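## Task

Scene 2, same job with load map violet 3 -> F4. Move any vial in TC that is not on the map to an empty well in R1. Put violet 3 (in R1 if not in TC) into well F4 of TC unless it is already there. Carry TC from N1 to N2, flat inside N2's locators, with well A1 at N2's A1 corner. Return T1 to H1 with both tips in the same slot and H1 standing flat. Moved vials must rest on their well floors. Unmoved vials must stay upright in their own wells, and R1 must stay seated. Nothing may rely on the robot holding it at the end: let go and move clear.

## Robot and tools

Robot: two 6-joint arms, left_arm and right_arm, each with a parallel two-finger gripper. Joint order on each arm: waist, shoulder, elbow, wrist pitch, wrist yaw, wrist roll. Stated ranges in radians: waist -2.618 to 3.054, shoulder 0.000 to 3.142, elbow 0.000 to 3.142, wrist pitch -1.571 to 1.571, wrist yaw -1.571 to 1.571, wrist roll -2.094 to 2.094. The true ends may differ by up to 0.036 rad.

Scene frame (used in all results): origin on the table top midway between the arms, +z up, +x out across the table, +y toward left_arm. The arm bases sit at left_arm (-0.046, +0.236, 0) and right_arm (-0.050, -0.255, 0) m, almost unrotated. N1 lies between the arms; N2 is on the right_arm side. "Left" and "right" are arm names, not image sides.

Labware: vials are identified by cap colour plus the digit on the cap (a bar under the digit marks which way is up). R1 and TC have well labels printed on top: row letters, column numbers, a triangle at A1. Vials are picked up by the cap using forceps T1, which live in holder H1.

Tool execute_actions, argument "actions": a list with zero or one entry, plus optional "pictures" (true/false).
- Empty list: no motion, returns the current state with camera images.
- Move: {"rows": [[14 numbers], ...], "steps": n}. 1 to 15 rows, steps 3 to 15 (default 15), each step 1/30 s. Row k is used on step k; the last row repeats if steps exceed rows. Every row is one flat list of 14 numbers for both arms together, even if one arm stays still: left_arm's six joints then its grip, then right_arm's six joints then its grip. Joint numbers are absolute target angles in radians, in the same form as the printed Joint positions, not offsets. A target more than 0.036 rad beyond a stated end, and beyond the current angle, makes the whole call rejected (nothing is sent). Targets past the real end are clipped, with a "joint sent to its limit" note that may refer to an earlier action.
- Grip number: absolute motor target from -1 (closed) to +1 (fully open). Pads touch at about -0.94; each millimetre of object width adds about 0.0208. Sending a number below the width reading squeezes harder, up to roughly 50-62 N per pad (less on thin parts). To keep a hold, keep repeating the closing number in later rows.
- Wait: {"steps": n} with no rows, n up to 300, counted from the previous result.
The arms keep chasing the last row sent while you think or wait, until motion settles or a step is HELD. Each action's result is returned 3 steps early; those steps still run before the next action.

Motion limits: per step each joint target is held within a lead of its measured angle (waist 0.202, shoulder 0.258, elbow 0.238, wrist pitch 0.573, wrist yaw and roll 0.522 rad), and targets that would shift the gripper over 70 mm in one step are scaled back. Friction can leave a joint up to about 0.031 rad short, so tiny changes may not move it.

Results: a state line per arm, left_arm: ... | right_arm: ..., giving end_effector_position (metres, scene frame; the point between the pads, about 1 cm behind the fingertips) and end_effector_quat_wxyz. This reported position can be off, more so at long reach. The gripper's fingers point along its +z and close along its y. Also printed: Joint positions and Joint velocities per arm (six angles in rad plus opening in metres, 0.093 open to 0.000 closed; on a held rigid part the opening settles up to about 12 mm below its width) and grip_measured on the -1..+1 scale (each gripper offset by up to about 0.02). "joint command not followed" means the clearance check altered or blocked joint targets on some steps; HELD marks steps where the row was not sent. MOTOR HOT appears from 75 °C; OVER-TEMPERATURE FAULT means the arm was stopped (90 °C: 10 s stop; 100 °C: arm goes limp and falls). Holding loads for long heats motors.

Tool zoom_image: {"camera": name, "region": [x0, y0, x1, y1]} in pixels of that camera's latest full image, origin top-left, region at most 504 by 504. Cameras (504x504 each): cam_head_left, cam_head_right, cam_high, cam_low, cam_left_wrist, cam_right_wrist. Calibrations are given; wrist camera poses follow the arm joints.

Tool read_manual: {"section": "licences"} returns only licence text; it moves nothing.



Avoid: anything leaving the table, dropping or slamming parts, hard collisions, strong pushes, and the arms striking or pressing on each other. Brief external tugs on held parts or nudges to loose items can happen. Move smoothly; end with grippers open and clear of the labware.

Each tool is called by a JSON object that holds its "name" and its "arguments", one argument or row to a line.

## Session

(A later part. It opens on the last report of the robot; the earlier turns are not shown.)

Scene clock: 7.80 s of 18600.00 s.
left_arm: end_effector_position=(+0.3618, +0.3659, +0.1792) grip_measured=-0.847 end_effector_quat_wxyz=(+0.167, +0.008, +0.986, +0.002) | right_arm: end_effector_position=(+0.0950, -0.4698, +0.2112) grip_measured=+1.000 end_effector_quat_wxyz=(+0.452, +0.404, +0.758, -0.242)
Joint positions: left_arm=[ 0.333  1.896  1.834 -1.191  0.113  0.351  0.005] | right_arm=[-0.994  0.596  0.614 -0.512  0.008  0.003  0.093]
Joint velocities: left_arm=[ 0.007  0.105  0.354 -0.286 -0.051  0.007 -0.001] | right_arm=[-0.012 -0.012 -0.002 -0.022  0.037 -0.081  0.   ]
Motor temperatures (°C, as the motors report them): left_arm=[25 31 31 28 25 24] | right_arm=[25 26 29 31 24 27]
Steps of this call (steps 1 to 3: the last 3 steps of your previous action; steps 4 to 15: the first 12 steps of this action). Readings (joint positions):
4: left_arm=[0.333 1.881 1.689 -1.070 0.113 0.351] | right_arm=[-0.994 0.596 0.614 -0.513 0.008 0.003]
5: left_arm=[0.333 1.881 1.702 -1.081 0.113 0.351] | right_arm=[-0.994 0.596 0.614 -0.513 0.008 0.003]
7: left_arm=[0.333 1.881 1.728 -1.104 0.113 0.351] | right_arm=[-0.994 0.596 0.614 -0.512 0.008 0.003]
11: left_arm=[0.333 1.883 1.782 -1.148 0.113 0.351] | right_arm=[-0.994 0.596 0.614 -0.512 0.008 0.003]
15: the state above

{"name": "execute_actions", "arguments": {
  "actions": [
    {"rows":[[0.33,1.91,1.91,-1.27,0.11,0.33,-0.85,-1,0.6,0.6,-0.5,0,0,1],[0.31,1.9,1.9,-1.266,0.1,0.3,-0.85,-1,0.6,0.6,-0.5,0,0,1],[0.28,1.89,1.89,-1.262,0.09,0.27,-0.85,-1,0.6,0.6,-0.5,0,0,1],[0.245,1.88,1.88,-1.258,0.08,0.24,-0.85,-1,0.6,0.6,-0.5,0,0,1],[0.21,1.87,1.87,-1.254,0.07,0.21,-0.85,-1,0.6,0.6,-0.5,0,0,1],[0.175,1.86,1.86,-1.25,0.06,0.18,-0.85,-1,0.6,0.6,-0.5,0,0,1],[0.14,1.85,1.85,-1.246,0.05,0.15,-0.85,-1,0.6,0.6,-0.5,0,0,1],[0.105,1.84,1.84,-1.242,0.04,0.12,-0.85,-1,0.6,0.6,-0.5,0,0,1],[0.07,1.83,1.83,-1.238,0.03,0.09,-0.85,-1,0.6,0.6,-0.5,0,0,1],[0.035,1.82,1.82,-1.234,0.02,0.06,-0.85,-1,0.6,0.6,-0.5,0,0,1],[0,1.81,1.81,-1.23,0.01,0.03,-0.85,-1,0.6,0.6,-0.5,0,0,1],[-0.035,1.8,1.8,-1.226,0,0,-0.85,-1,0.6,0.6,-0.5,0,0,1],[-0.07,1.79,1.79,-1.222,-0.009,0,-0.85,-1,0.6,0.6,-0.5,0,0,1],[-0.105,1.78,1.78,-1.22,-0.009,0,-0.85,-1,0.6,0.6,-0.5,0,0,1],[-0.14,1.772,1.774,-1.22,-0.009,0,-0.85,-1,0.6,0.6,-0.5,0,0,1]]}
  ]
}}

{"name": "execute_actions", "arguments": {
  "actions": [
    {"rows":[[-0.18,1.772,1.774,-1.22,-0.009,0,-0.85,-1,0.6,0.6,-0.5,0,0,1],[-0.22,1.772,1.774,-1.22,-0.009,0,-0.85,-1,0.6,0.6,-0.5,0,0,1],[-0.26,1.772,1.774,-1.22,-0.009,0,-0.85,-1,0.6,0.6,-0.5,0,0,1],[-0.3,1.772,1.774,-1.22,-0.009,0,-0.85,-1,0.6,0.6,-0.5,0,0,1],[-0.34,1.772,1.774,-1.22,-0.009,0,-0.85,-1,0.6,0.6,-0.5,0,0,1],[-0.38,1.772,1.774,-1.22,-0.009,0,-0.85,-1,0.6,0.6,-0.5,0,0,1],[-0.42,1.772,1.774,-1.22,-0.009,0,-0.85,-1,0.6,0.6,-0.5,0,0,1],[-0.46,1.772,1.774,-1.22,-0.009,0,-0.85,-1,0.6,0.6,-0.5,0,0,1],[-0.5,1.772,1.774,-1.22,-0.009,0,-0.85,-1,0.6,0.6,-0.5,0,0,1],[-0.54,1.772,1.774,-1.22,-0.009,0,-0.85,-1,0.6,0.6,-0.5,0,0,1],[-0.58,1.772,1.774,-1.22,-0.009,0,-0.85,-1,0.6,0.6,-0.5,0,0,1],[-0.615,1.772,1.774,-1.22,-0.009,0,-0.85,-1,0.6,0.6,-0.5,0,0,1],[-0.65,1.772,1.774,-1.22,-0.009,0,-0.85,-1,0.6,0.6,-0.5,0,0,1],[-0.68,1.772,1.774,-1.22,-0.009,0,-0.85,-1,0.6,0.6,-0.5,0,0,1],[-0.705,1.772,1.774,-1.22,-0.009,0,-0.85,-1,0.6,0.6,-0.5,0,0,1]]}
  ]
}}

{"name": "execute_actions", "arguments": {
  "actions": [
    {"rows":[[-0.725,1.772,1.764,-1.2,-0.009,0,-0.85,-1,0.6,0.6,-0.5,0,0,1],[-0.74,1.772,1.754,-1.19,-0.009,0,-0.85,-1,0.6,0.6,-0.5,0,0,1],[-0.74,1.772,1.744,-1.18,-0.009,0,-0.85,-1,0.6,0.6,-0.5,0,0,1],[-0.74,1.772,1.734,-1.17,-0.009,0,-0.85,-1,0.6,0.6,-0.5,0,0,1],[-0.74,1.772,1.724,-1.16,-0.009,0,-0.85,-1,0.6,0.6,-0.5,0,0,1],[-0.74,1.772,1.714,-1.15,-0.009,0,-0.85,-1,0.6,0.6,-0.5,0,0,1],[-0.74,1.772,1.704,-1.14,-0.009,0,-0.85,-1,0.6,0.6,-0.5,0,0,1],[-0.74,1.772,1.694,-1.13,-0.009,0,-0.85,-1,0.6,0.6,-0.5,0,0,1],[-0.74,1.772,1.684,-1.12,-0.009,0,-0.85,-1,0.6,0.6,-0.5,0,0,1],[-0.74,1.772,1.674,-1.12,-0.009,0,-0.85,-1,0.6,0.6,-0.5,0,0,1]]}
  ]
}}

{"name": "execute_actions", "arguments": {
  "actions": [
    {"steps":15}
  ],
  "pictures": true
}}

Scene clock: 8.93 s of 18600.00 s.
left_arm: end_effector_position=(+0.3643, +0.2492, +0.1882) grip_measured=-0.847 end_effector_quat_wxyz=(+0.147, +0.039, +0.988, -0.009) | right_arm: end_effector_position=(+0.0950, -0.4698, +0.2112) grip_measured=+1.000 end_effector_quat_wxyz=(+0.452, +0.404, +0.758, -0.242)
Joint positions: left_arm=[ 0.031  1.855  1.828 -1.25   0.044  0.123  0.005] | right_arm=[-0.994  0.596  0.614 -0.512  0.008  0.003  0.093]
Joint velocities: left_arm=[-1.116 -0.281 -0.3    0.095 -0.242 -0.828  0.   ] | right_arm=[ 0.012 -0.002 -0.002  0.022 -0.037 -0.022  0.   ]
Motor temperatures (°C, as the motors report them): left_arm=[25 31 31 28 25 24] | right_arm=[25 26 29 31 24 27]
Steps of this call (steps 1 to 3: the last 3 steps of your previous action; steps 4 to 22: the robot went on to your last target; steps 23 to 34: the first 12 steps of this action). Readings (joint positions):
23: left_arm=[0.333 1.905 1.895 -1.259 0.113 0.349] | right_arm=[-0.994 0.596 0.614 -0.512 0.008 0.003]
24: left_arm=[0.332 1.905 1.895 -1.259 0.111 0.341] | right_arm=[-0.994 0.596 0.614 -0.512 0.008 0.003]
26: left_arm=[0.317 1.905 1.895 -1.259 0.100 0.314] | right_arm=[-0.994 0.596 0.614 -0.512 0.008 0.003]
30: left_arm=[0.198 1.891 1.869 -1.256 0.069 0.228] | right_arm=[-0.994 0.596 0.614 -0.512 0.008 0.003]
34: the state above

Scene clock: 9.43 s of 18600.00 s.
left_arm: end_effector_position=(+0.3035, +0.0351, +0.2004) grip_measured=-0.847 end_effector_quat_wxyz=(+0.160, +0.258, +0.952, -0.041) | right_arm: end_effector_position=(+0.0950, -0.4698, +0.2112) grip_measured=+1.000 end_effector_quat_wxyz=(+0.452, +0.404, +0.758, -0.242)
Joint positions: left_arm=[-0.541  1.796  1.791 -1.234 -0.001  0.009  0.005] | right_arm=[-0.994  0.596  0.614 -0.512  0.008  0.003  0.093]
Joint velocities: left_arm=[-1.116  0.002  0.002  0.051  0.007 -0.022 -0.   ] | right_arm=[-0.002 -0.007 -0.012 -0.037  0.007 -0.051  0.   ]
Motor temperatures (°C, as the motors report them): left_arm=[25 31 31 28 25 24] | right_arm=[25 26 29 31 24 27]
Steps of this call (steps 1 to 3: the last 3 steps of your previous action; steps 4 to 15: the first 12 steps of this action). Readings (joint positions):
4: left_arm=[-0.111 1.812 1.794 -1.244 0.020 0.053] | right_arm=[-0.994 0.596 0.614 -0.512 0.008 0.003]
5: left_arm=[-0.145 1.805 1.791 -1.244 0.015 0.043] | right_arm=[-0.994 0.596 0.614 -0.512 0.008 0.003]
7: left_arm=[-0.218 1.797 1.791 -1.242 0.008 0.029] | right_arm=[-0.994 0.596 0.614 -0.512 0.008 0.003]
11: left_arm=[-0.379 1.796 1.791 -1.236 0.002 0.014] | right_arm=[-0.994 0.596 0.614 -0.512 0.008 0.003]
15: the state above

Scene clock: 9.93 s of 18600.00 s.
left_arm: end_effector_position=(+0.2541, -0.0303, +0.1730) grip_measured=-0.847 end_effector_quat_wxyz=(+0.141, +0.353, +0.923, -0.052) | right_arm: end_effector_position=(+0.0950, -0.4698, +0.2112) grip_measured=+1.000 end_effector_quat_wxyz=(+0.452, +0.404, +0.758, -0.242)
Joint positions: left_arm=[-0.746  1.796  1.689 -1.162 -0.002  0.005  0.005] | right_arm=[-0.994  0.596  0.614 -0.512  0.008  0.003  0.093]
Joint velocities: left_arm=[ 0.002 -0.007 -0.159  0.051  0.007 -0.037 -0.   ] | right_arm=[-0.007 -0.002 -0.002  0.022 -0.066 -0.081  0.   ]
Motor temperatures (°C, as the motors report them): left_arm=[25 31 31 28 25 24] | right_arm=[25 26 29 32 24 27]
Steps of this call (steps 1 to 3: the last 3 steps of your previous action; steps 4 to 15: the first 12 steps of this action). Readings (joint positions):
4: left_arm=[-0.681 1.796 1.789 -1.231 -0.001 0.007] | right_arm=[-0.994 0.596 0.614 -0.512 0.008 0.003]
5: left_arm=[-0.707 1.796 1.784 -1.226 -0.001 0.006] | right_arm=[-0.994 0.596 0.614 -0.512 0.008 0.003]
7: left_arm=[-0.740 1.796 1.768 -1.213 -0.001 0.006] | right_arm=[-0.994 0.596 0.614 -0.512 0.008 0.003]
11: left_arm=[-0.746 1.796 1.724 -1.186 -0.002 0.006] | right_arm=[-0.994 0.596 0.614 -0.512 0.008 0.003]
15: the state above

Scene clock: 10.43 s of 18600.00 s.
left_arm: end_effector_position=(+0.2567, -0.0327, +0.1731) grip_measured=-0.847 end_effector_quat_wxyz=(+0.148, +0.352, +0.922, -0.055) | right_arm: end_effector_position=(+0.0950, -0.4698, +0.2112) grip_measured=+1.000 end_effector_quat_wxyz=(+0.452, +0.404, +0.758, -0.242)
Joint positions: left_arm=[-0.746  1.796  1.685 -1.143 -0.002  0.005  0.005] | right_arm=[-0.994  0.596  0.614 -0.512  0.008  0.003  0.093]
Joint velocities: left_arm=[-0.017 -0.007 -0.007 -0.037 -0.037 -0.037 -0.001] | right_arm=[-0.012  0.007 -0.002 -0.022 -0.022  0.007  0.   ]
Motor temperatures (°C, as the motors report them): left_arm=[25 31 31 28 25 24] | right_arm=[25 26 29 32 24 27]
Kept back: nothing.
Steps of this call (steps 1 to 3: the last 3 steps of your previous action; steps 4 to 15: the robot went on to your last target). Readings (joint positions):
1: left_arm=[-0.746 1.796 1.686 -1.160 -0.002 0.005] | right_arm=[-0.994 0.596 0.614 -0.512 0.008 0.003]
2: left_arm=[-0.746 1.796 1.685 -1.158 -0.002 0.005] | right_arm=[-0.994 0.596 0.614 -0.512 0.008 0.003]
4: left_arm=[-0.746 1.796 1.685 -1.152 -0.002 0.005] | right_arm=[-0.994 0.596 0.614 -0.512 0.008 0.003]
8: left_arm=[-0.746 1.796 1.685 -1.146 -0.002 0.005] | right_arm=[-0.994 0.596 0.614 -0.512 0.008 0.003]
15: the state above
camera_calibration (this result's frames):
cam_left_wrist: T_world_to_cam=[[-0.649787, -0.760104, 0.00432371, 0.141872], [-0.753365, 0.644761, 0.129325, 0.228072], [-0.101088, 0.0807763, -0.991593, 0.28432], [0, 0, 0, 1]] pos_world=[0.292749, -0.062181, 0.251821]
cam_right_wrist: T_world_to_cam=[[-0.821667, -0.569966, 0.00133994, -0.187844], [-0.463777, 0.667215, -0.582868, 0.521944], [0.331321, -0.479545, -0.812566, -0.0078918], [0, 0, 0, 1]] pos_world=[0.0903357, -0.459098, 0.298063]

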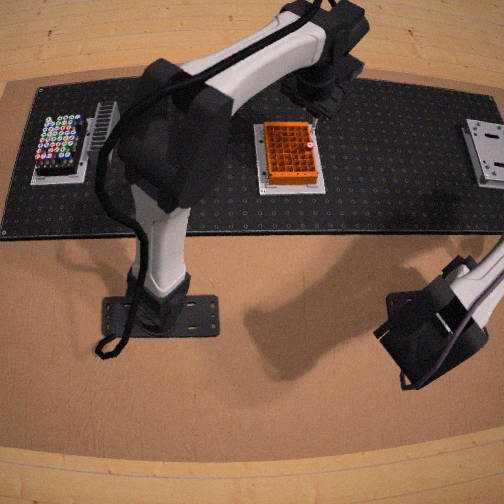

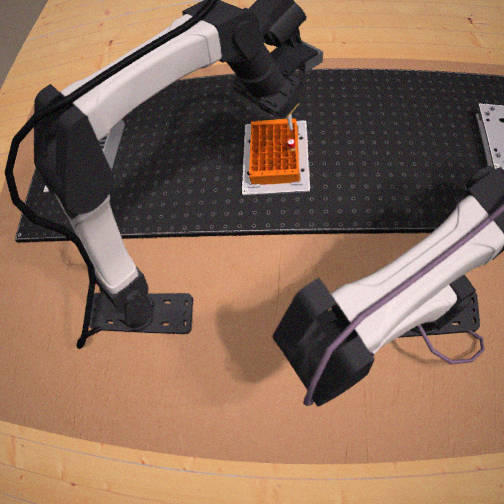

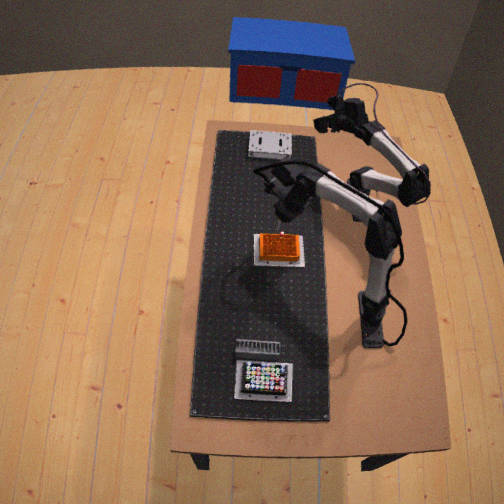

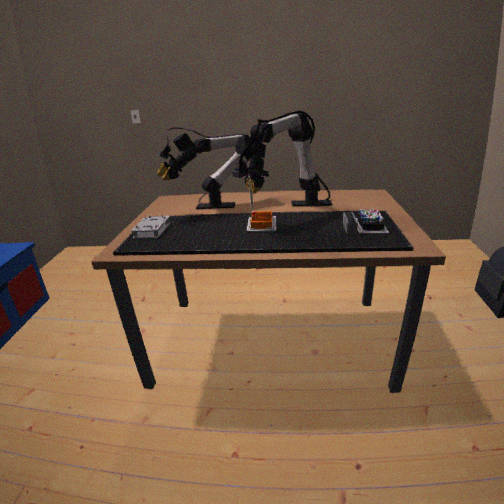

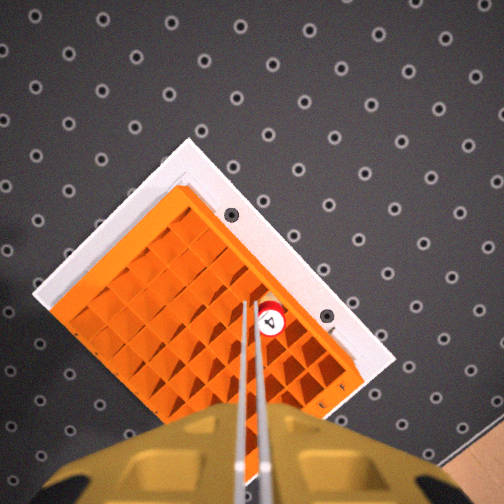

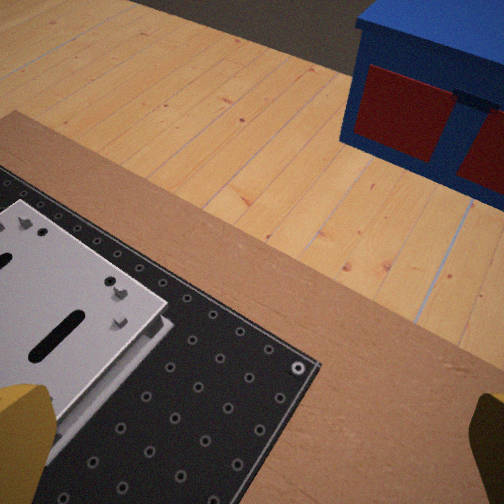

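{"name": "execute_actions", "arguments": {
  "actions": [
    {"rows":[[-0.76,1.762,1.665,-1.115,-0.009,0,-0.85,-1,0.6,0.6,-0.5,0,0,1],[-0.765,1.752,1.655,-1.11,-0.009,0,-0.85,-1,0.6,0.6,-0.5,0,0,1],[-0.77,1.742,1.645,-1.105,-0.009,0,-0.83,-1,0.6,0.6,-0.5,0,0,1],[-0.775,1.732,1.635,-1.1,-0.009,0,-0.81,-1,0.6,0.6,-0.5,0,0,1],[-0.78,1.722,1.625,-1.097,-0.009,0,-0.79,-1,0.6,0.6,-0.5,0,0,1],[-0.78,1.717,1.615,-1.097,-0.009,0,-0.77,-1,0.6,0.6,-0.5,0,0,1],[-0.78,1.717,1.605,-1.097,-0.009,0,-0.75,-1,0.6,0.6,-0.5,0,0,1],[-0.78,1.717,1.599,-1.097,-0.009,0,-0.72,-1,0.6,0.6,-0.5,0,0,1]]}
  ]
}}

{"name": "execute_actions", "arguments": {
  "actions": [
    {"steps":15}
  ],
  "pictures": true
}}

Scene clock: 11.10 s of 18600.00 s.
left_arm: end_effector_position=(+0.2406, -0.0310, +0.1729) grip_measured=-0.723 end_effector_quat_wxyz=(+0.150, +0.363, +0.918, -0.057) | right_arm: end_effector_position=(+0.0950, -0.4698, +0.2112) grip_measured=+1.000 end_effector_quat_wxyz=(+0.452, +0.404, +0.758, -0.242)
Joint positions: left_arm=[-0.77   1.739  1.614 -1.123 -0.003  0.005  0.011] | right_arm=[-0.994  0.596  0.614 -0.512  0.008  0.003  0.093]
Joint velocities: left_arm=[-0.002 -0.002 -0.051  0.066 -0.007 -0.007 -0.   ] | right_arm=[ 0.002 -0.002 -0.002 -0.066 -0.066 -0.066  0.   ]
Motor temperatures (°C, as the motors report them): left_arm=[25 32 31 28 25 24] | right_arm=[25 26 29 32 24 27]
Steps of this call (steps 1 to 8: the robot went on to your last target; steps 9 to 20: the first 12 steps of this action). Readings (joint positions):
9: left_arm=[-0.746 1.796 1.685 -1.142 -0.002 0.005] | right_arm=[-0.994 0.596 0.614 -0.512 0.008 0.003]
10: left_arm=[-0.746 1.794 1.682 -1.138 -0.002 0.005] | right_arm=[-0.994 0.596 0.614 -0.512 0.008 0.003]
12: left_arm=[-0.751 1.781 1.664 -1.130 -0.003 0.005] | right_arm=[-0.994 0.596 0.614 -0.512 0.008 0.003]
16: left_arm=[-0.768 1.746 1.626 -1.125 -0.003 0.005] | right_arm=[-0.994 0.596 0.614 -0.512 0.008 0.003]
20: the state above

Scene clock: 11.60 s of 18600.00 s.
left_arm: end_effector_position=(+0.2409, -0.0313, +0.1724) grip_measured=-0.723 end_effector_quat_wxyz=(+0.151, +0.363, +0.918, -0.058) | right_arm: end_effector_position=(+0.0950, -0.4698, +0.2112) grip_measured=+1.000 end_effector_quat_wxyz=(+0.452, +0.404, +0.758, -0.242)
Joint positions: left_arm=[-0.77   1.739  1.612 -1.12  -0.003  0.005  0.011] | right_arm=[-0.994  0.596  0.614 -0.512  0.008  0.003  0.093]
Joint velocities: left_arm=[-0.007  0.007 -0.002 -0.081  0.051 -0.051  0.001] | right_arm=[-0.007 -0.007 -0.012  0.007  0.037 -0.007  0.   ]
Motor temperatures (°C, as the motors report them): left_arm=[25 32 31 28 25 24] | right_arm=[25 26 29 32 24 27]
Kept back: nothing.
Steps of this call (steps 1 to 3: the last 3 steps of your previous action; steps 4 to 15: the robot went on to your last target). Readings (joint positions):
1: left_arm=[-0.770 1.739 1.613 -1.123 -0.003 0.005] | right_arm=[-0.994 0.596 0.614 -0.512 0.008 0.003]
2: left_arm=[-0.770 1.739 1.612 -1.123 -0.003 0.005] | right_arm=[-0.994 0.596 0.614 -0.512 0.008 0.003]
4: left_arm=[-0.770 1.739 1.612 -1.122 -0.003 0.005] | right_arm=[-0.994 0.596 0.614 -0.512 0.008 0.003]
8: left_arm=[-0.770 1.739 1.612 -1.120 -0.003 0.005] | right_arm=[-0.994 0.596 0.614 -0.512 0.008 0.003]
15: the state above
All arms were judged still, so your last target was given up. Only a new action makes them travel on or press farther. Fingers that are still opening or closing keep moving.
camera_calibration (this result's frames):
cam_left_wrist: T_world_to_cam=[[-0.667992, -0.744159, 0.00372504, 0.137654], [-0.738254, 0.663305, 0.122501, 0.213476], [-0.0936313, 0.0790799, -0.992461, 0.280267], [0, 0, 0, 1]] pos_world=[0.275794, -0.061327, 0.25149]
cam_right_wrist: T_world_to_cam=[[-0.821667, -0.569966, 0.00133994, -0.187844], [-0.463777, 0.667215, -0.582868, 0.521944], [0.331321, -0.479545, -0.812566, -0.0078918], [0, 0, 0, 1]] pos_world=[0.0903357, -0.459098, 0.298063]

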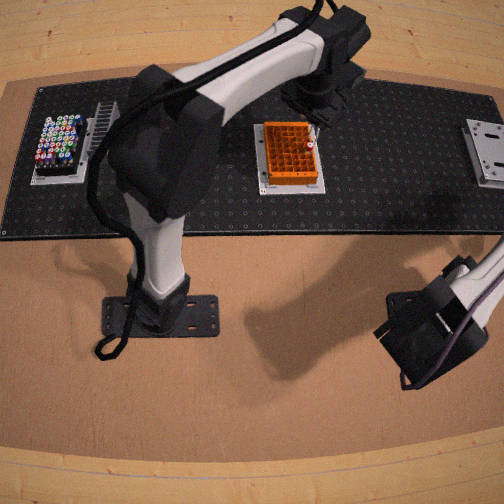

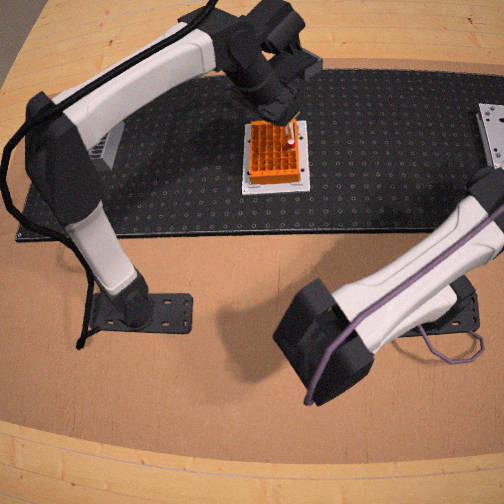

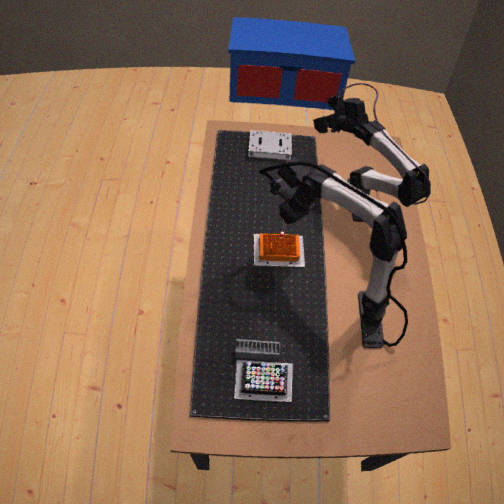

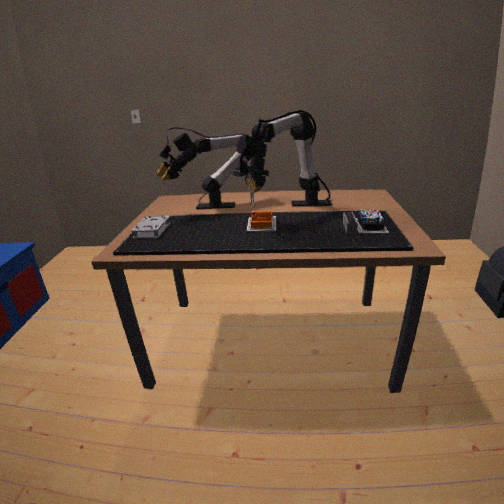

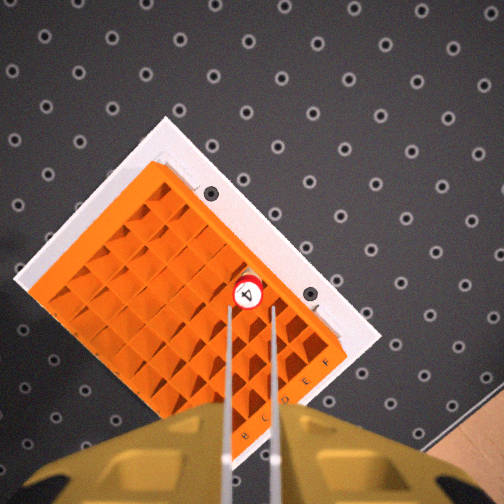

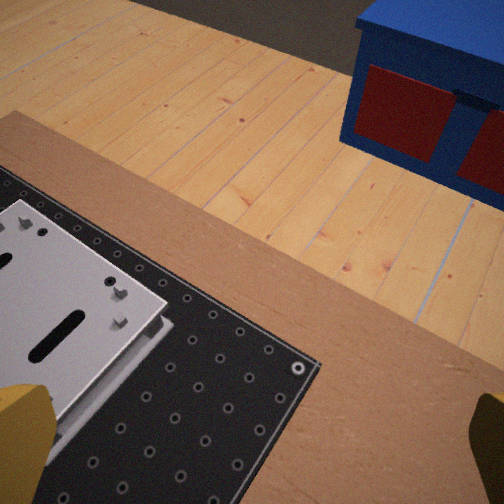

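{"name": "execute_actions", "arguments": {
  "actions": [
    {"rows":[[-0.76,1.717,1.595,-1.087,-0.009,0,-0.72,-1,0.6,0.6,-0.5,0,0,1],[-0.756,1.717,1.59,-1.08,-0.009,0,-0.72,-1,0.6,0.6,-0.5,0,0,1],[-0.756,1.717,1.585,-1.073,-0.009,0,-0.72,-1,0.6,0.6,-0.5,0,0,1],[-0.756,1.717,1.58,-1.066,-0.009,0,-0.72,-1,0.6,0.6,-0.5,0,0,1],[-0.756,1.717,1.575,-1.06,-0.009,0,-0.72,-1,0.6,0.6,-0.5,0,0,1],[-0.756,1.717,1.57,-1.054,-0.009,0,-0.72,-1,0.6,0.6,-0.5,0,0,1],[-0.756,1.717,1.565,-1.048,-0.009,0,-0.72,-1,0.6,0.6,-0.5,0,0,1],[-0.756,1.717,1.56,-1.042,-0.009,0,-0.72,-1,0.6,0.6,-0.5,0,0,1],[-0.756,1.717,1.555,-1.037,-0.009,0,-0.72,-1,0.6,0.6,-0.5,0,0,1],[-0.756,1.717,1.55,-1.037,-0.009,0,-0.72,-1,0.6,0.6,-0.5,0,0,1],[-0.756,1.717,1.545,-1.037,-0.009,0,-0.72,-1,0.6,0.6,-0.5,0,0,1],[-0.756,1.717,1.539,-1.037,-0.009,0,-0.72,-1,0.6,0.6,-0.5,0,0,1]]}
  ]
}}

{"name": "execute_actions", "arguments": {
  "actions": [
    {"steps":15}
  ],
  "pictures": true
}}

Scene clock: 12.20 s of 18600.00 s.
left_arm: end_effector_position=(+0.2417, -0.0321, +0.1599) grip_measured=-0.723 end_effector_quat_wxyz=(+0.151, +0.363, +0.918, -0.058) | right_arm: end_effector_position=(+0.0950, -0.4698, +0.2112) grip_measured=+1.000 end_effector_quat_wxyz=(+0.452, +0.404, +0.758, -0.242)
Joint positions: left_arm=[-0.77   1.739  1.562 -1.07  -0.003  0.005  0.011] | right_arm=[-0.994  0.596  0.614 -0.512  0.008  0.003  0.093]
Joint velocities: left_arm=[-0.002 -0.002 -0.134  0.125  0.081 -0.022 -0.   ] | right_arm=[-0.002  0.012 -0.007  0.007 -0.037  0.007  0.   ]
Motor temperatures (°C, as the motors report them): left_arm=[25 32 31 28 25 24] | right_arm=[25 26 30 32 24 27]
Steps of this call (steps 1 to 6: nothing new was sent; steps 7 to 18: the first 12 steps of this action). Readings (joint positions):
7: left_arm=[-0.770 1.739 1.612 -1.119 -0.003 0.005] | right_arm=[-0.994 0.596 0.614 -0.512 0.008 0.003]
8: left_arm=[-0.770 1.739 1.611 -1.116 -0.003 0.005] | right_arm=[-0.994 0.596 0.614 -0.512 0.008 0.003]
10: left_arm=[-0.770 1.739 1.604 -1.106 -0.003 0.005] | right_arm=[-0.994 0.596 0.614 -0.512 0.008 0.003]
14: left_arm=[-0.770 1.739 1.582 -1.086 -0.003 0.005] | right_arm=[-0.994 0.596 0.614 -0.512 0.008 0.003]
18: the state above

Scene clock: 12.70 s of 18600.00 s.
left_arm: end_effector_position=(+0.2417, -0.0320, +0.1571) grip_measured=-0.723 end_effector_quat_wxyz=(+0.150, +0.363, +0.918, -0.057) | right_arm: end_effector_position=(+0.0950, -0.4698, +0.2112) grip_measured=+1.000 end_effector_quat_wxyz=(+0.452, +0.404, +0.758, -0.242)
Joint positions: left_arm=[-0.77   1.739  1.551 -1.06  -0.003  0.005  0.011] | right_arm=[-0.994  0.596  0.614 -0.512  0.008  0.003  0.093]
Joint velocities: left_arm=[ 0.017 -0.007 -0.012 -0.022 -0.022  0.066  0.   ] | right_arm=[-0.012  0.017 -0.017 -0.066 -0.051  0.051  0.   ]
Motor temperatures (°C, as the motors report them): left_arm=[25 32 31 28 25 24] | right_arm=[25 26 30 32 24 27]
Kept back: nothing.
Steps of this call (steps 1 to 3: the last 3 steps of your previous action; steps 4 to 15: the robot went on to your last target). Readings (joint positions):
1: left_arm=[-0.770 1.739 1.558 -1.068 -0.003 0.005] | right_arm=[-0.994 0.596 0.614 -0.512 0.008 0.003]
2: left_arm=[-0.770 1.739 1.554 -1.067 -0.003 0.005] | right_arm=[-0.994 0.596 0.614 -0.512 0.008 0.003]
4: left_arm=[-0.770 1.739 1.551 -1.066 -0.003 0.005] | right_arm=[-0.994 0.596 0.614 -0.512 0.008 0.003]
8: left_arm=[-0.770 1.739 1.551 -1.062 -0.003 0.005] | right_arm=[-0.994 0.596 0.614 -0.512 0.008 0.003]
15: the state above
camera_calibration (this result's frames):
cam_left_wrist: T_world_to_cam=[[-0.66799, -0.744161, 0.00371104, 0.137693], [-0.738186, 0.663241, 0.123258, 0.216294], [-0.0941854, 0.079596, -0.992368, 0.265348], [0, 0, 0, 1]] pos_world=[0.276634, -0.0621099, 0.236152]
cam_right_wrist: T_world_to_cam=[[-0.821667, -0.569966, 0.00133994, -0.187844], [-0.463777, 0.667215, -0.582868, 0.521944], [0.331321, -0.479545, -0.812566, -0.0078918], [0, 0, 0, 1]] pos_world=[0.0903357, -0.459098, 0.298063]

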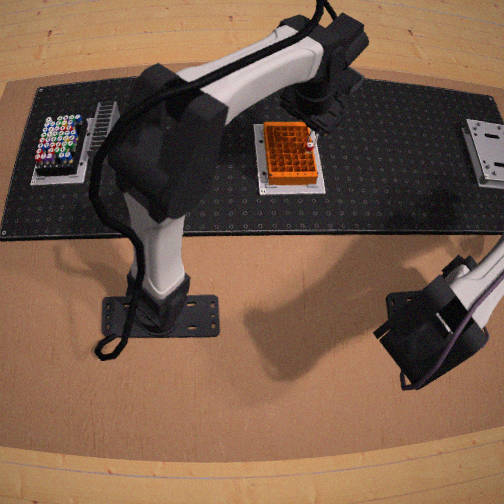

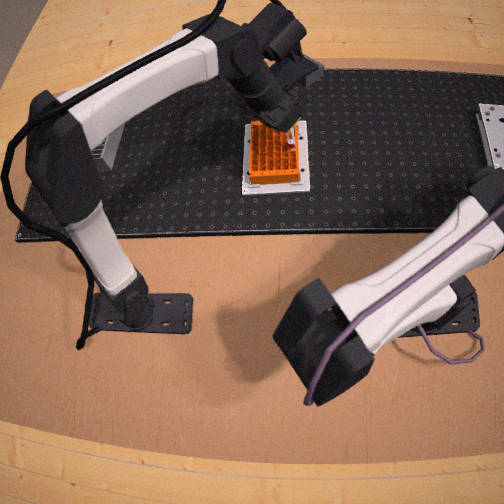

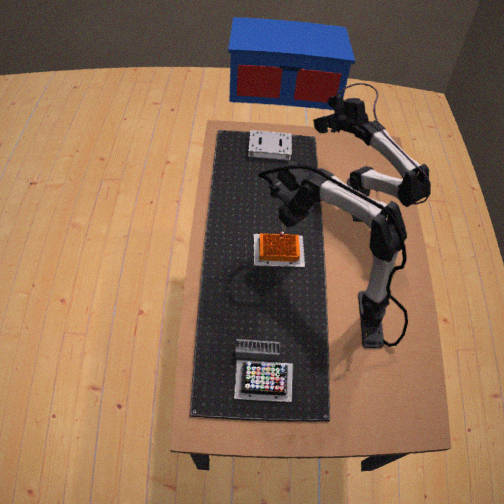

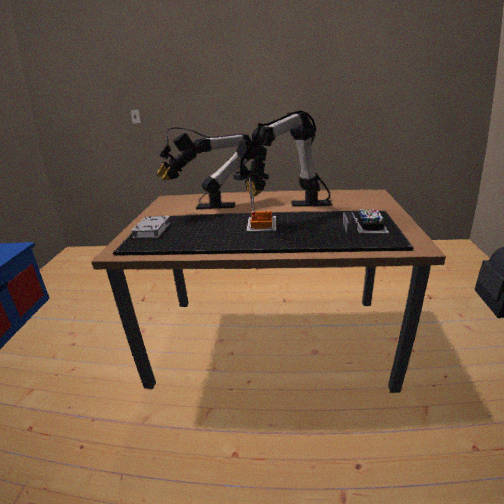

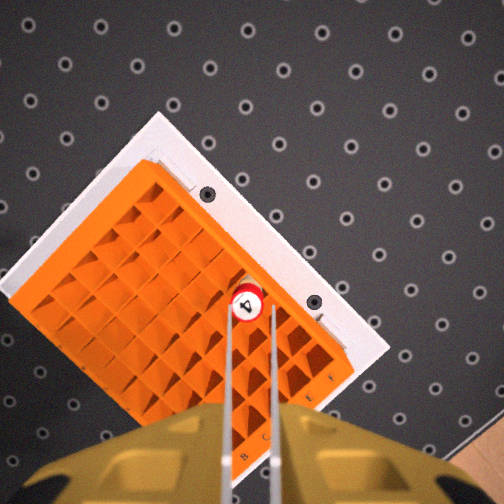

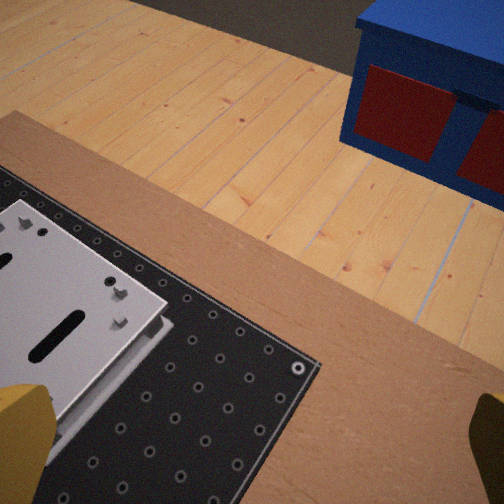

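Need q1 +.006.

{"name": "execute_actions", "arguments": {
  "actions": [
    {"rows":[[-0.752,1.717,1.539,-1.037,-0.009,0,-0.72,-1,0.6,0.6,-0.5,0,0,1]],"steps":10}
  ]
}}

Scene clock: 13.00 s of 18600.00 s.
left_arm: end_effector_position=(+0.2433, -0.0304, +0.1571) grip_measured=-0.723 end_effector_quat_wxyz=(+0.151, +0.361, +0.919, -0.057) | right_arm: end_effector_position=(+0.0950, -0.4698, +0.2112) grip_measured=+1.000 end_effector_quat_wxyz=(+0.452, +0.404, +0.758, -0.242)
Joint positions: left_arm=[-0.765  1.739  1.551 -1.059 -0.003  0.005  0.011] | right_arm=[-0.994  0.596  0.614 -0.512  0.008  0.003  0.093]
Joint velocities: left_arm=[ 0.012  0.012 -0.022 -0.007 -0.095 -0.007 -0.   ] | right_arm=[ 0.002 -0.007 -0.017 -0.007 -0.022  0.007  0.   ]
Motor temperatures (°C, as the motors report them): left_arm=[25 32 31 28 25 24] | right_arm=[25 26 30 32 24 27]
Steps of this call (steps 1 to 2: the robot went on to your last target; steps 3 to 9: the first 7 steps of this action). Readings (joint positions):
3: left_arm=[-0.770 1.739 1.551 -1.059 -0.003 0.005] | right_arm=[-0.994 0.596 0.614 -0.512 0.008 0.003]
4: left_arm=[-0.769 1.739 1.551 -1.059 -0.003 0.005] | right_arm=[-0.994 0.596 0.614 -0.512 0.008 0.003]
6: left_arm=[-0.766 1.739 1.551 -1.059 -0.003 0.005] | right_arm=[-0.994 0.596 0.614 -0.512 0.008 0.003]
9: the state above

{"name": "execute_actions", "arguments": {
  "actions": [
    {"rows":[[-0.752,1.717,1.535,-1.028,-0.009,0,-0.72,-1,0.6,0.6,-0.5,0,0,1],[-0.752,1.717,1.531,-1.023,-0.009,0,-0.72,-1,0.6,0.6,-0.5,0,0,1],[-0.752,1.717,1.527,-1.018,-0.009,0,-0.72,-1,0.6,0.6,-0.5,0,0,1],[-0.752,1.717,1.523,-1.013,-0.009,0,-0.72,-1,0.6,0.6,-0.5,0,0,1],[-0.752,1.717,1.519,-1.008,-0.009,0,-0.72,-1,0.6,0.6,-0.5,0,0,1],[-0.752,1.717,1.515,-1.003,-0.009,0,-0.72,-1,0.6,0.6,-0.5,0,0,1],[-0.752,1.717,1.511,-0.999,-0.009,0,-0.72,-1,0.6,0.6,-0.5,0,0,1],[-0.752,1.717,1.507,-0.995,-0.009,0,-0.72,-1,0.6,0.6,-0.5,0,0,1],[-0.752,1.717,1.503,-0.991,-0.009,0,-0.72,-1,0.6,0.6,-0.5,0,0,1],[-0.752,1.717,1.499,-0.987,-0.009,0,-0.72,-1,0.6,0.6,-0.5,0,0,1],[-0.752,1.717,1.495,-0.987,-0.009,0,-0.72,-1,0.6,0.6,-0.5,0,0,1],[-0.752,1.717,1.491,-0.987,-0.009,0,-0.72,-1,0.6,0.6,-0.5,0,0,1],[-0.752,1.717,1.488,-0.987,-0.009,0,-0.72,-1,0.6,0.6,-0.5,0,0,1]]}
  ]
}}

{"name": "execute_actions", "arguments": {
  "actions": [
    {"steps":15}
  ],
  "pictures": true
}}

Scene clock: 13.63 s of 18600.00 s.
left_arm: end_effector_position=(+0.2435, -0.0306, +0.1470) grip_measured=-0.723 end_effector_quat_wxyz=(+0.150, +0.361, +0.919, -0.057) | right_arm: end_effector_position=(+0.0950, -0.4698, +0.2112) grip_measured=+1.000 end_effector_quat_wxyz=(+0.452, +0.404, +0.758, -0.242)
Joint positions: left_arm=[-0.765  1.739  1.511 -1.02  -0.003  0.005  0.011] | right_arm=[-0.994  0.596  0.614 -0.512  0.008  0.003  0.093]
Joint velocities: left_arm=[-0.007  0.007 -0.1    0.051 -0.037  0.037  0.001] | right_arm=[ 0.002  0.002 -0.007 -0.051  0.007 -0.007  0.   ]
Motor temperatures (°C, as the motors report them): left_arm=[25 32 31 28 25 24] | right_arm=[25 26 30 33 24 27]
Steps of this call (steps 1 to 3: the last 3 steps of your previous action; steps 4 to 7: the robot went on to your last target; steps 8 to 19: the first 12 steps of this action). Readings (joint positions):
8: left_arm=[-0.765 1.739 1.551 -1.059 -0.003 0.005] | right_arm=[-0.994 0.596 0.614 -0.512 0.008 0.003]
9: left_arm=[-0.765 1.739 1.551 -1.057 -0.003 0.005] | right_arm=[-0.994 0.596 0.614 -0.512 0.008 0.003]
11: left_arm=[-0.765 1.739 1.547 -1.048 -0.003 0.005] | right_arm=[-0.994 0.596 0.614 -0.512 0.008 0.003]
15: left_arm=[-0.765 1.739 1.528 -1.033 -0.003 0.005] | right_arm=[-0.994 0.596 0.614 -0.512 0.008 0.003]
19: the state above

Scene clock: 14.13 s of 18600.00 s.
left_arm: end_effector_position=(+0.2434, -0.0305, +0.1443) grip_measured=-0.723 end_effector_quat_wxyz=(+0.150, +0.361, +0.919, -0.057) | right_arm: end_effector_position=(+0.0950, -0.4698, +0.2112) grip_measured=+1.000 end_effector_quat_wxyz=(+0.452, +0.404, +0.758, -0.242)
Joint positions: left_arm=[-0.765  1.739  1.501 -1.01  -0.003  0.005  0.011] | right_arm=[-0.994  0.596  0.614 -0.512  0.008  0.003  0.093]
Joint velocities: left_arm=[-0.002 -0.007 -0.007  0.007 -0.051 -0.037 -0.   ] | right_arm=[ 0.002  0.007 -0.007  0.022 -0.022  0.022  0.   ]
Motor temperatures (°C, as the motors report them): left_arm=[25 32 31 28 25 24] | right_arm=[25 26 30 33 24 27]
Kept back: nothing.
Steps of this call (steps 1 to 3: the last 3 steps of your previous action; steps 4 to 15: the robot went on to your last target). Readings (joint positions):
1: left_arm=[-0.765 1.739 1.507 -1.017 -0.003 0.005] | right_arm=[-0.994 0.596 0.614 -0.512 0.008 0.003]
2: left_arm=[-0.765 1.739 1.504 -1.016 -0.003 0.005] | right_arm=[-0.994 0.596 0.614 -0.512 0.008 0.003]
4: left_arm=[-0.765 1.739 1.501 -1.015 -0.003 0.005] | right_arm=[-0.994 0.596 0.614 -0.512 0.008 0.003]
8: left_arm=[-0.765 1.739 1.501 -1.012 -0.003 0.005] | right_arm=[-0.994 0.596 0.614 -0.512 0.008 0.003]
15: the state above
camera_calibration (this result's frames):
cam_left_wrist: T_world_to_cam=[[-0.663719, -0.747973, 0.00369703, 0.138834], [-0.741899, 0.658943, 0.124015, 0.218741], [-0.0951963, 0.0795685, -0.992273, 0.25286], [0, 0, 0, 1]] pos_world=[0.278502, -0.0604135, 0.223266]
cam_right_wrist: T_world_to_cam=[[-0.821667, -0.569966, 0.00133994, -0.187844], [-0.463777, 0.667215, -0.582868, 0.521944], [0.331321, -0.479545, -0.812566, -0.0078918], [0, 0, 0, 1]] pos_world=[0.0903357, -0.459098, 0.298063]

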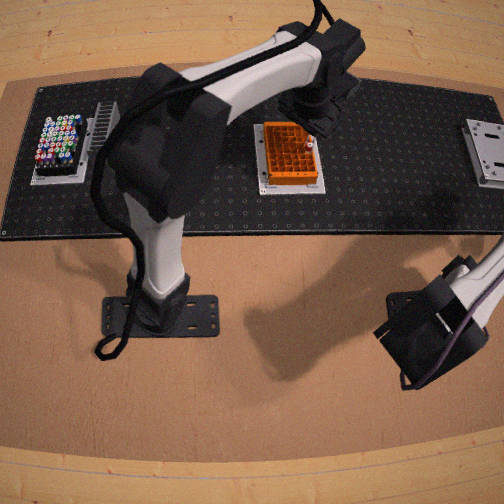

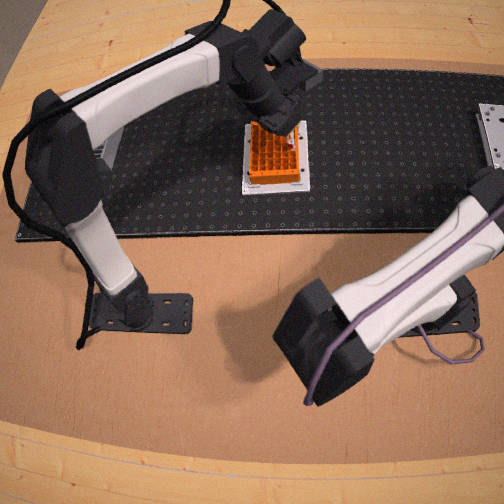

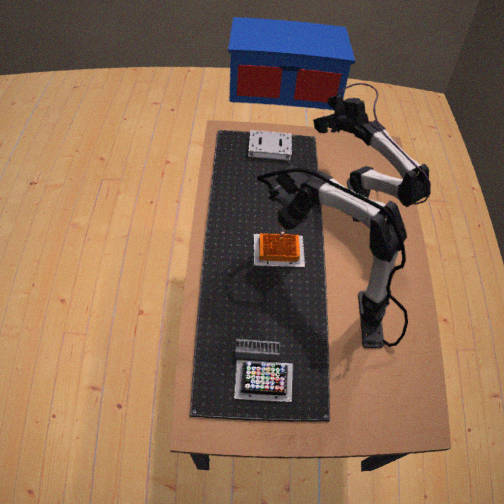

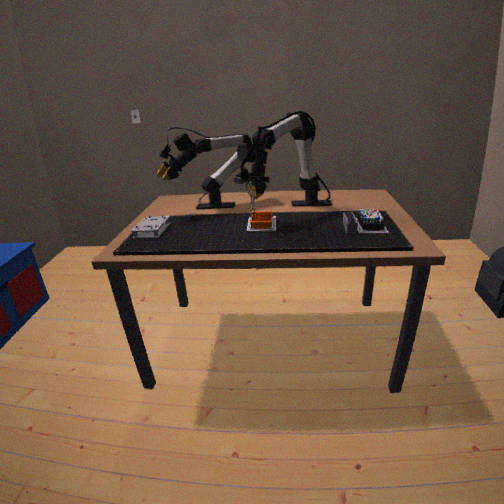

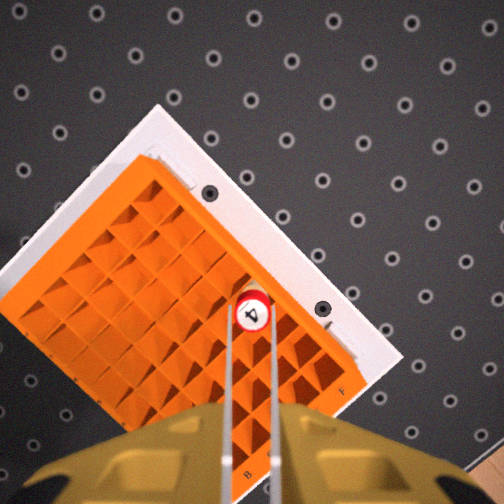

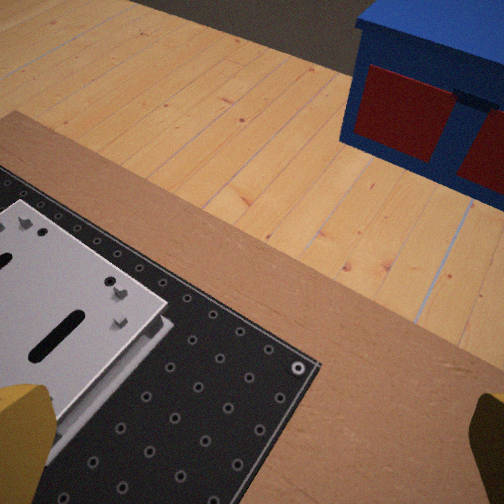

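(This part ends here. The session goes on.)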